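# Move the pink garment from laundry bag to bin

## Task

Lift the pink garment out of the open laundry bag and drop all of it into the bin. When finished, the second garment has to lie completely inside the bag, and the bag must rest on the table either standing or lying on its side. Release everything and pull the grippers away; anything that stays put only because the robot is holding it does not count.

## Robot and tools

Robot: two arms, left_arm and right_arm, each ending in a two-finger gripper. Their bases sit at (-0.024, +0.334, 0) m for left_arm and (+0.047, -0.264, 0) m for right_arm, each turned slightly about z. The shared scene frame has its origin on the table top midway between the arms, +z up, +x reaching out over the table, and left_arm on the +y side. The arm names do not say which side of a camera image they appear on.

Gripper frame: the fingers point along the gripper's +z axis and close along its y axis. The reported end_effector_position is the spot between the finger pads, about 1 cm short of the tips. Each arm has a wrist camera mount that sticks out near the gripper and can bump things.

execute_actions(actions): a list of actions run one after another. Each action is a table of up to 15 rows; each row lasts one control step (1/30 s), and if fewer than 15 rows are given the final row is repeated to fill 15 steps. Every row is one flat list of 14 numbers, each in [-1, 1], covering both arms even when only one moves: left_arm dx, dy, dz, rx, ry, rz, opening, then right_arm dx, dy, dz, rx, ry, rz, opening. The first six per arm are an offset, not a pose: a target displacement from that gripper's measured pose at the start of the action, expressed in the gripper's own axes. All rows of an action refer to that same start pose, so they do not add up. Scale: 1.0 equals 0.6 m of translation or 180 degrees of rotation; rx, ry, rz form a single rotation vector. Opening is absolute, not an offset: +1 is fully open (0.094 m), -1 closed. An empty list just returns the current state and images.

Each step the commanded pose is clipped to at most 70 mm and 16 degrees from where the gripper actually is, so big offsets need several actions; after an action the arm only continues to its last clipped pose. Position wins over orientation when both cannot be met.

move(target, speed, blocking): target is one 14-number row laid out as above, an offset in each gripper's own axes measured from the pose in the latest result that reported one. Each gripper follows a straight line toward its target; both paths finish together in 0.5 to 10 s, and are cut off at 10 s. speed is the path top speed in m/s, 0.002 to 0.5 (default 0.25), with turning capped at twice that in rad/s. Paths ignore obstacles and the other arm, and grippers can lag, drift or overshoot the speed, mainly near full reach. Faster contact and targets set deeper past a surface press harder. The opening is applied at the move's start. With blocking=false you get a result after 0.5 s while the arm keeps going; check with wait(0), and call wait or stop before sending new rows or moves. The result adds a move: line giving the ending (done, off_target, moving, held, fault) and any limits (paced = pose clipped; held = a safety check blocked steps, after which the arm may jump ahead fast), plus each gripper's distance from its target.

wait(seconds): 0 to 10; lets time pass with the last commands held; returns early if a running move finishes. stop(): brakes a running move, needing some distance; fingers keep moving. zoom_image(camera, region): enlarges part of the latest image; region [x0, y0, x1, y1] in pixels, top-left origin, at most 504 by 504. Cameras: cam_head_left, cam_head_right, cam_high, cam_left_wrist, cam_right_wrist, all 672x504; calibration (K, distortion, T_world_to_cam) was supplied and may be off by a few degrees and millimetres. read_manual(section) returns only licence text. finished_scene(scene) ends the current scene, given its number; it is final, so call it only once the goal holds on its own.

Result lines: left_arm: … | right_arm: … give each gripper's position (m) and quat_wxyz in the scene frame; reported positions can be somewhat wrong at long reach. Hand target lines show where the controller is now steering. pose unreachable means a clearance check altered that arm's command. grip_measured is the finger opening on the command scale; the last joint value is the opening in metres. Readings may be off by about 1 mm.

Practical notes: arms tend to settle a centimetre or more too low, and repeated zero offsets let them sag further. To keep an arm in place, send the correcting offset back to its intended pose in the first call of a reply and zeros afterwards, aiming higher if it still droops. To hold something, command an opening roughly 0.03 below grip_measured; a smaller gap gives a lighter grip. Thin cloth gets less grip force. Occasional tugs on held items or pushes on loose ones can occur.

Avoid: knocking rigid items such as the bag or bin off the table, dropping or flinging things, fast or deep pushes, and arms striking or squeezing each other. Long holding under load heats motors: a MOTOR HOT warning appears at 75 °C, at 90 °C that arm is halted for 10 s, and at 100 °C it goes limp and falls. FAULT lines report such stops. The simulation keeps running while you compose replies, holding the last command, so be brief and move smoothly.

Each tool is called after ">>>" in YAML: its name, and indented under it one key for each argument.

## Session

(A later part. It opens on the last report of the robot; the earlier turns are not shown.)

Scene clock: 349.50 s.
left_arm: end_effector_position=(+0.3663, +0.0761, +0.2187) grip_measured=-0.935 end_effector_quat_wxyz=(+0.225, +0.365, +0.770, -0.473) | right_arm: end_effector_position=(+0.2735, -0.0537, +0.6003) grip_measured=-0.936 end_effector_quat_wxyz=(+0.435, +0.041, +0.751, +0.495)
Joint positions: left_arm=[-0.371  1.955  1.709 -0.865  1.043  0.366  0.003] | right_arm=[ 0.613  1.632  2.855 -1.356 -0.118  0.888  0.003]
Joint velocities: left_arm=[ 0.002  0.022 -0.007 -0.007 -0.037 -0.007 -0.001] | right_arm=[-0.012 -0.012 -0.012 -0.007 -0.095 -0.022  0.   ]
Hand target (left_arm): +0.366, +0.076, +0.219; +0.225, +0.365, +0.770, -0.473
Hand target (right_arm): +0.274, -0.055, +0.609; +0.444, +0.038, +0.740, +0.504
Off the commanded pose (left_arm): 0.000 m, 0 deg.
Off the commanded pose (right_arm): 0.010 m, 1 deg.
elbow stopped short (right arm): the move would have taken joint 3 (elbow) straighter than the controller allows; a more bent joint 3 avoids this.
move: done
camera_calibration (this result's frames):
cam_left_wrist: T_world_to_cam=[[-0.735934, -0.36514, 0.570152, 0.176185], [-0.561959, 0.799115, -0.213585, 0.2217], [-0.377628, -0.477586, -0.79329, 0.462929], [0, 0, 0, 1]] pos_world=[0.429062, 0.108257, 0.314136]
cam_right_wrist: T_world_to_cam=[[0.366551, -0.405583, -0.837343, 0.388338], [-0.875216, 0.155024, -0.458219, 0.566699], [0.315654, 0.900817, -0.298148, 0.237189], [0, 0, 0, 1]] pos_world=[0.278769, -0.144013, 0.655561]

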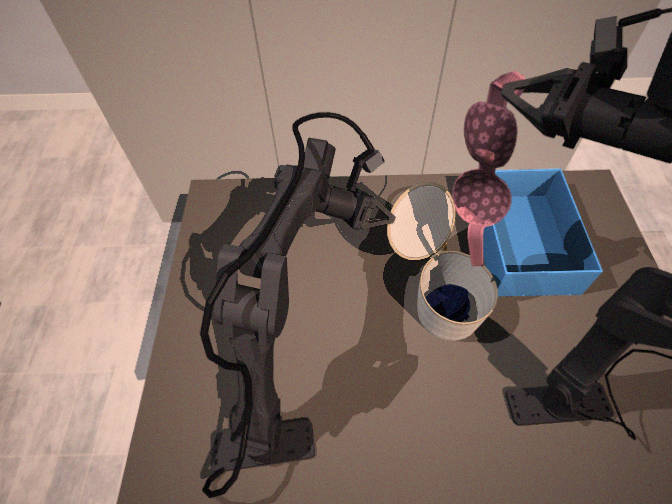

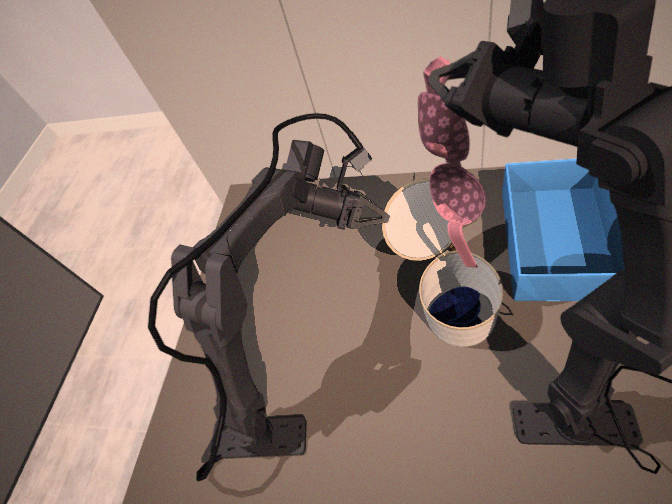

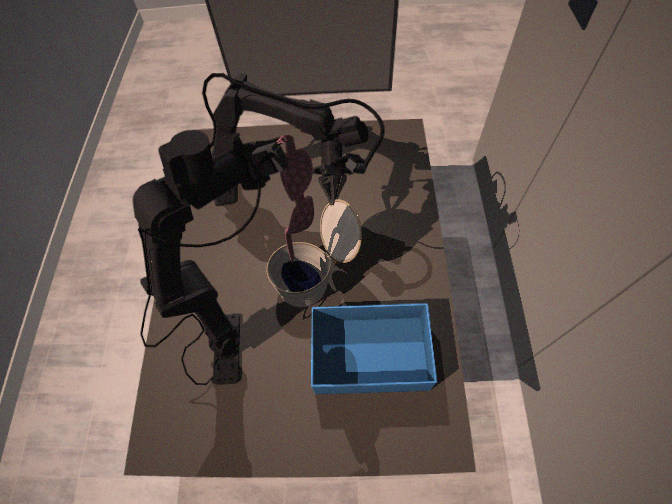

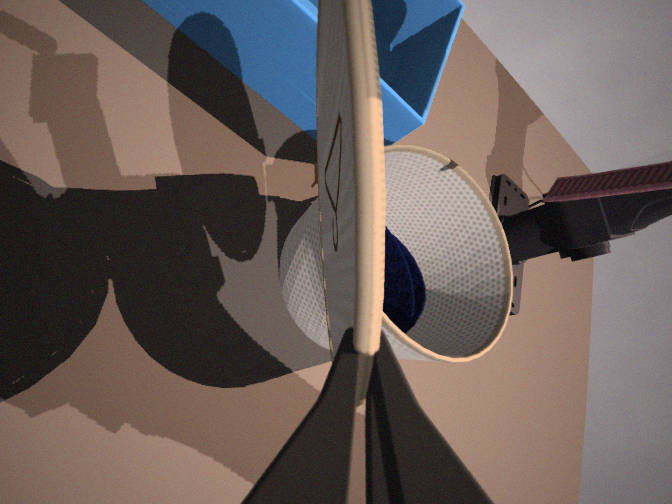

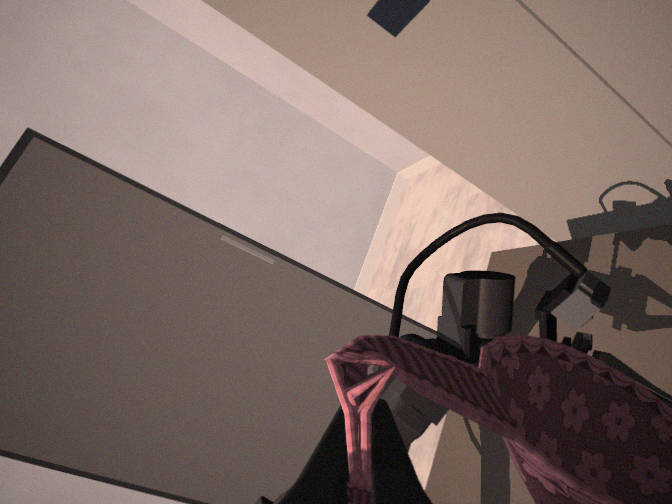

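>>> move:
  target: [-0.02,0,-0.25,0.1,0,0,-0.3,-0.362,-0.375,-0.025,0.164,-0.208,0.035,-1]
  speed: 0.2

Scene clock: 361.93 s.
left_arm: end_effector_position=(+0.3795, +0.2045, +0.2814) grip_measured=-0.302 end_effector_quat_wxyz=(+0.278, +0.307, +0.741, -0.529) | right_arm: end_effector_position=(+0.4866, -0.2733, +0.5355) grip_measured=-0.936 end_effector_quat_wxyz=(+0.576, +0.338, +0.698, +0.260)
Joint positions: left_arm=[-0.019  2.067  2.034 -1.572  1.28   0.912  0.033] | right_arm=[-0.086  1.68   2.386 -0.909  0.004  0.876  0.003]
Joint velocities: left_arm=[-0.007 -0.002  0.007 -0.022  0.095  0.007  0.001] | right_arm=[-0.022  0.007  0.012  0.081  0.022  0.007  0.001]
Hand target (left_arm): +0.373, +0.205, +0.295; +0.290, +0.304, +0.732, -0.536
Hand target (right_arm): +0.478, -0.279, +0.562; +0.607, +0.334, +0.670, +0.268
Off the commanded pose (left_arm): 0.015 m, 19 deg; orientation clipped at the last step of the last action.
Off the commanded pose (right_arm): 0.028 m, 5 deg.
joint sent to its limit (left arm) — the command would take joint 4 (wrist pitch) past its lower limit, so that joint was sent only as far as its limit.
move: off_target (left_arm, right_arm); limits=paced
camera_calibration (this result's frames):
cam_left_wrist: T_world_to_cam=[[-0.702683, -0.324559, 0.633165, 0.158377], [-0.63179, 0.693898, -0.345467, 0.225126], [-0.327227, -0.642781, -0.692643, 0.565278], [0, 0, 0, 1]] pos_world=[0.438496, 0.258538, 0.369031]
cam_right_wrist: T_world_to_cam=[[-0.104823, -0.566524, -0.817351, 0.341594], [-0.518632, 0.732408, -0.441135, 0.732686], [0.848548, 0.377663, -0.37059, -0.0151105], [0, 0, 0, 1]] pos_world=[0.428623, -0.337398, 0.596815]

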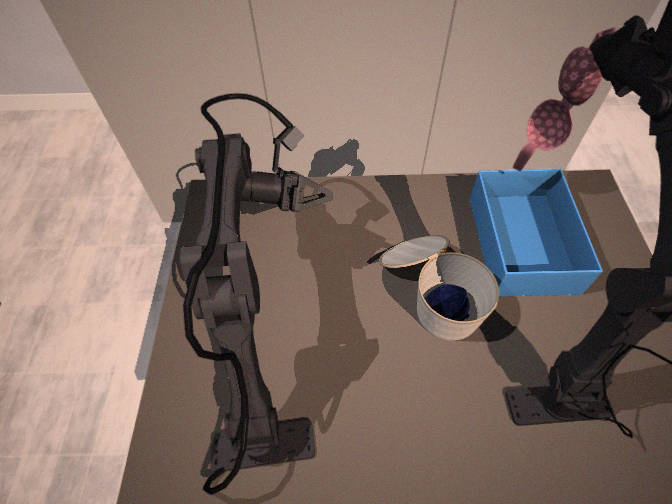

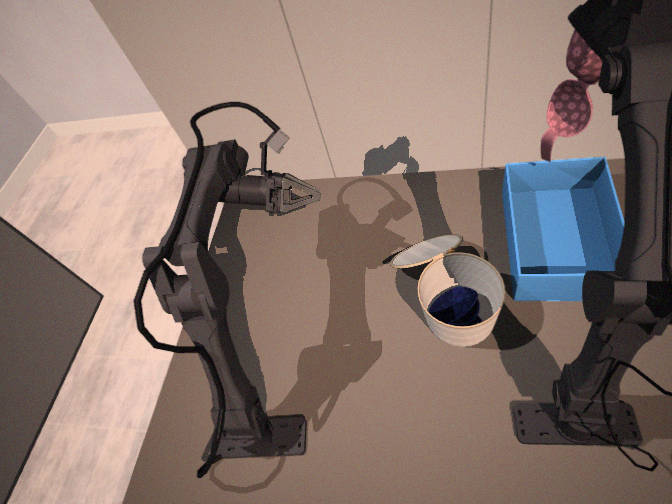

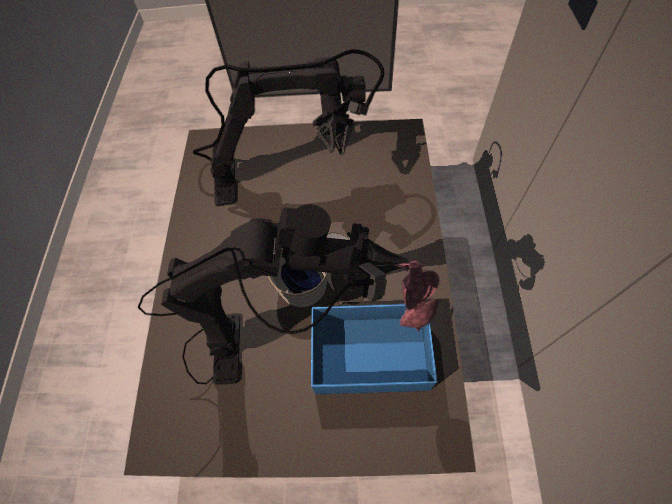

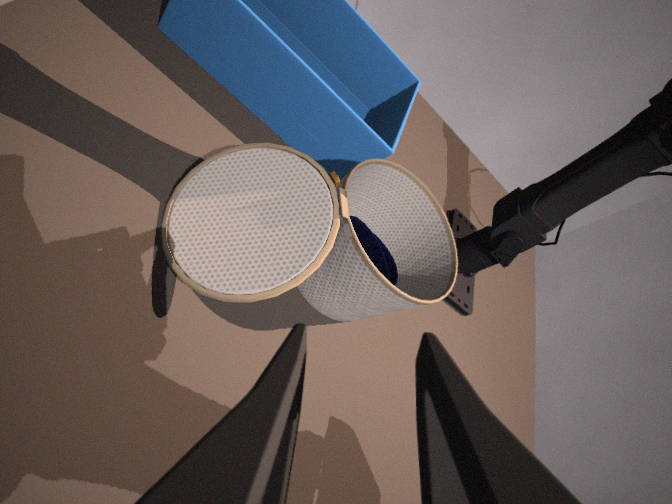

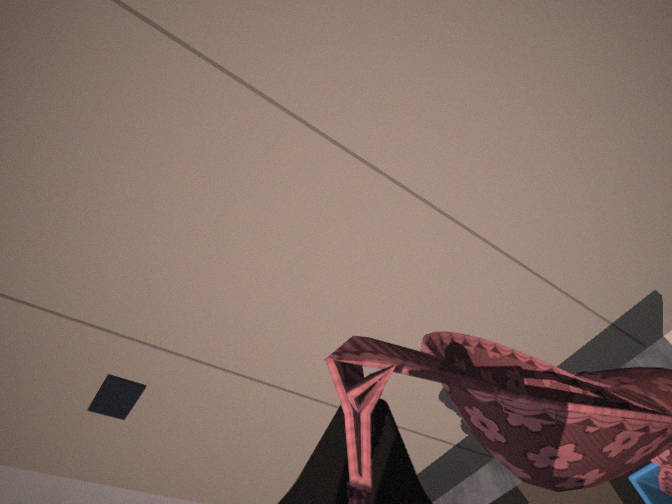

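>>> move:
  target: [0,0,0,0,0,0,-0.3,0.4,-0.515,0.02,0.216,0.178,-0.007,-1]
  speed: 0.15

Scene clock: 371.80 s.
left_arm: end_effector_position=(+0.3794, +0.2047, +0.2806) grip_measured=-0.302 end_effector_quat_wxyz=(+0.277, +0.308, +0.742, -0.527) | right_arm: end_effector_position=(+0.4103, -0.2818, +0.1464) grip_measured=-0.936 end_effector_quat_wxyz=(+0.212, +0.415, +0.881, +0.086)
Joint positions: left_arm=[-0.019  2.067  2.034 -1.572  1.275  0.912  0.033] | right_arm=[-0.115  1.501  1.209 -0.818  0.002  0.831  0.003]
Joint velocities: left_arm=[-0.007  0.022 -0.007  0.051 -0.022 -0.007  0.   ] | right_arm=[-0.017 -0.007 -0.002 -0.007 -0.081 -0.022  0.   ]
Hand target (left_arm): +0.379, +0.204, +0.281; +0.278, +0.307, +0.741, -0.529
Hand target (right_arm): +0.416, -0.287, +0.150; +0.226, +0.413, +0.878, +0.086
Off the commanded pose (left_arm): 0.001 m, 0 deg.
Off the commanded pose (right_arm): 0.010 m, 2 deg.
move: done
camera_calibration (this result's frames):
cam_left_wrist: T_world_to_cam=[[-0.702423, -0.32756, 0.631907, 0.159825], [-0.631844, 0.695699, -0.341726, 0.223228], [-0.327681, -0.639303, -0.695641, 0.565137], [0, 0, 0, 1]] pos_world=[0.438494, 0.258347, 0.368421]
cam_right_wrist: T_world_to_cam=[[-0.705849, -0.570717, -0.419594, 0.197999], [-0.670426, 0.729483, 0.135588, 0.504738], [0.228705, 0.377011, -0.897528, 0.239959], [0, 0, 0, 1]] pos_world=[0.423267, -0.345663, 0.230013]

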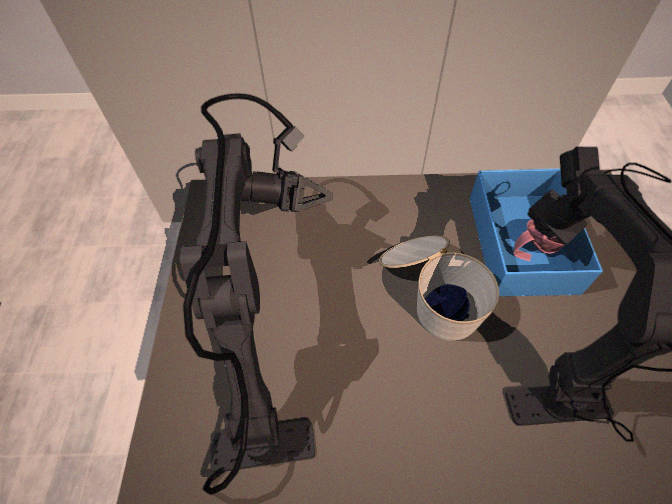

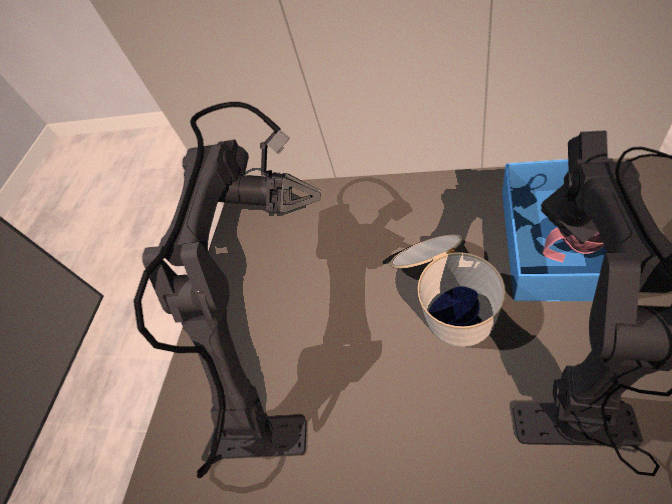

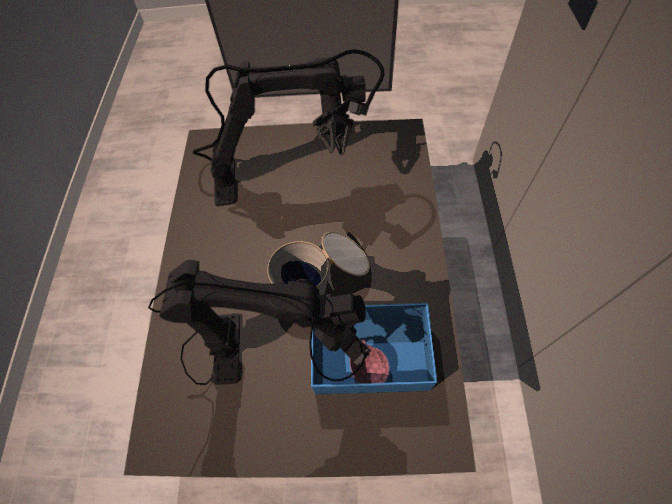

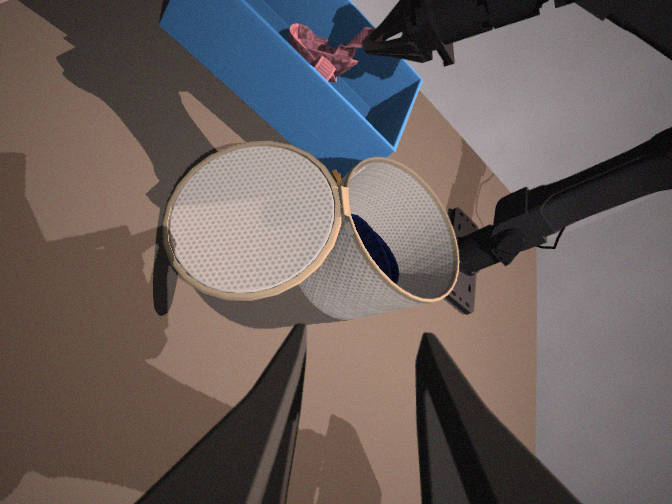

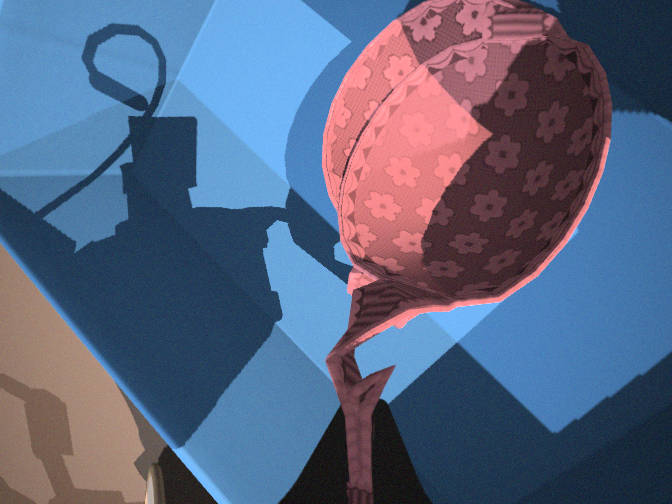

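>>> execute_actions:
  actions:
    - [[0,0,0,0,0,0,-0.3,0.02,0,0.07,0,0,0,-1]]
    - [[0,0,0,0,0,0,-0.3,0,0,0,0,0,0,0]]
    - [[0,0,0,0,0,0,-0.3,0,0,-0.15,0,0,0,0]]
    - [[0,0,0,0,0,0,-0.3,0,-0.05,-0.15,0,0,0,0]]
    - [[0,0,0,0,0,0,-0.3,0.03,-0.1,-0.1,0,0,0,0]]

Scene clock: 379.63 s.
left_arm: end_effector_position=(+0.3792, +0.2060, +0.2765) grip_measured=-0.302 end_effector_quat_wxyz=(+0.272, +0.311, +0.749, -0.519) | right_arm: end_effector_position=(+0.2515, -0.3178, +0.2737) grip_measured=-0.001 end_effector_quat_wxyz=(+0.202, +0.430, +0.877, +0.072)
Joint positions: left_arm=[-0.019  2.067  2.034 -1.572  1.251  0.912  0.033] | right_arm=[-0.405  1.11   1.48  -1.518 -0.094  0.591  0.047]
Joint velocities: left_arm=[-0.002  0.007  0.012  0.022  0.037 -0.037 -0.   ] | right_arm=[-0.017 -0.012  0.002 -0.081 -0.125 -0.081  0.001]
Hand target (left_arm): +0.379, +0.206, +0.277; +0.273, +0.310, +0.747, -0.521
Hand target (right_arm): +0.250, -0.316, +0.278; +0.202, +0.419, +0.882, +0.076
Off the commanded pose (left_arm): 0.001 m, 0 deg.
Off the commanded pose (right_arm): 0.005 m, 2 deg.
camera_calibration (this result's frames):
cam_left_wrist: T_world_to_cam=[[-0.701199, -0.341784, 0.625702, 0.166769], [-0.632071, 0.704033, -0.323765, 0.214217], [-0.329858, -0.622512, -0.709699, 0.564315], [0, 0, 0, 1]] pos_world=[0.438482, 0.257475, 0.365502]
cam_right_wrist: T_world_to_cam=[[-0.736197, -0.551159, -0.392731, 0.125212], [-0.641946, 0.752455, 0.147369, 0.404165], [0.214288, 0.360604, -0.907769, 0.405362], [0, 0, 0, 1]] pos_world=[0.264768, -0.381279, 0.357588]

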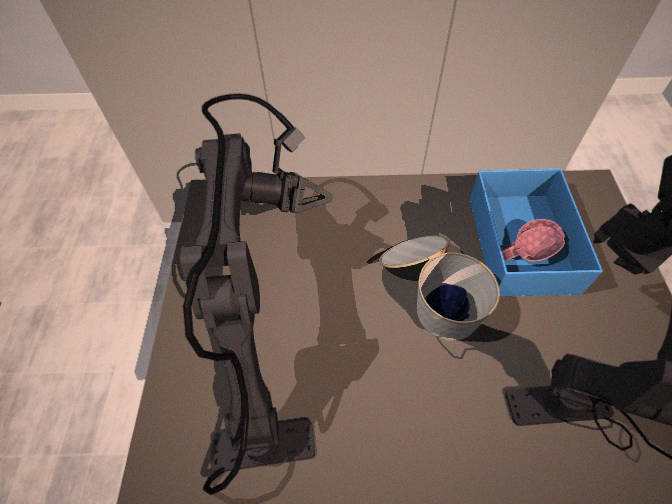

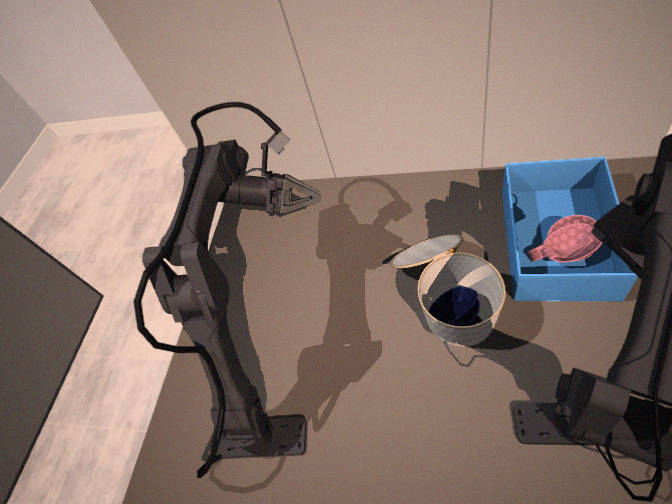

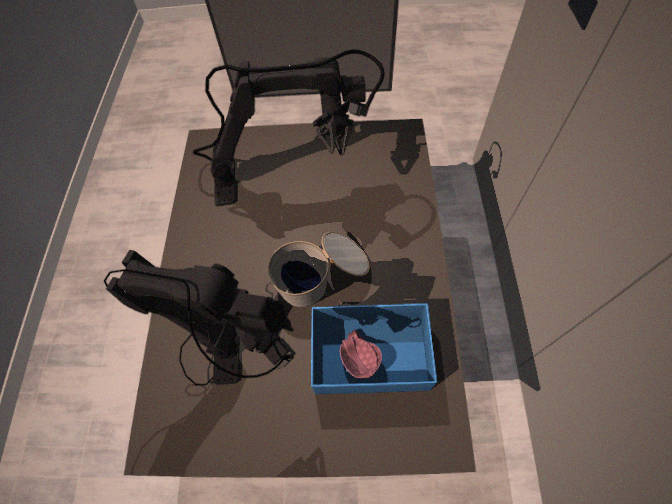

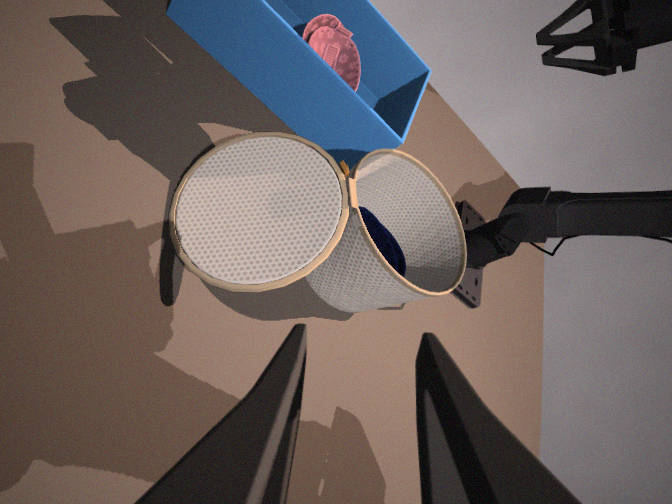

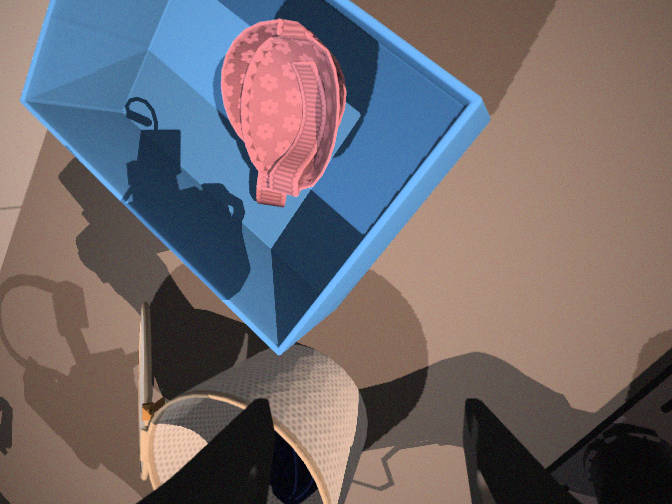

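>>> finished_scene:
  scene: 1

The scene is finished: the task was done.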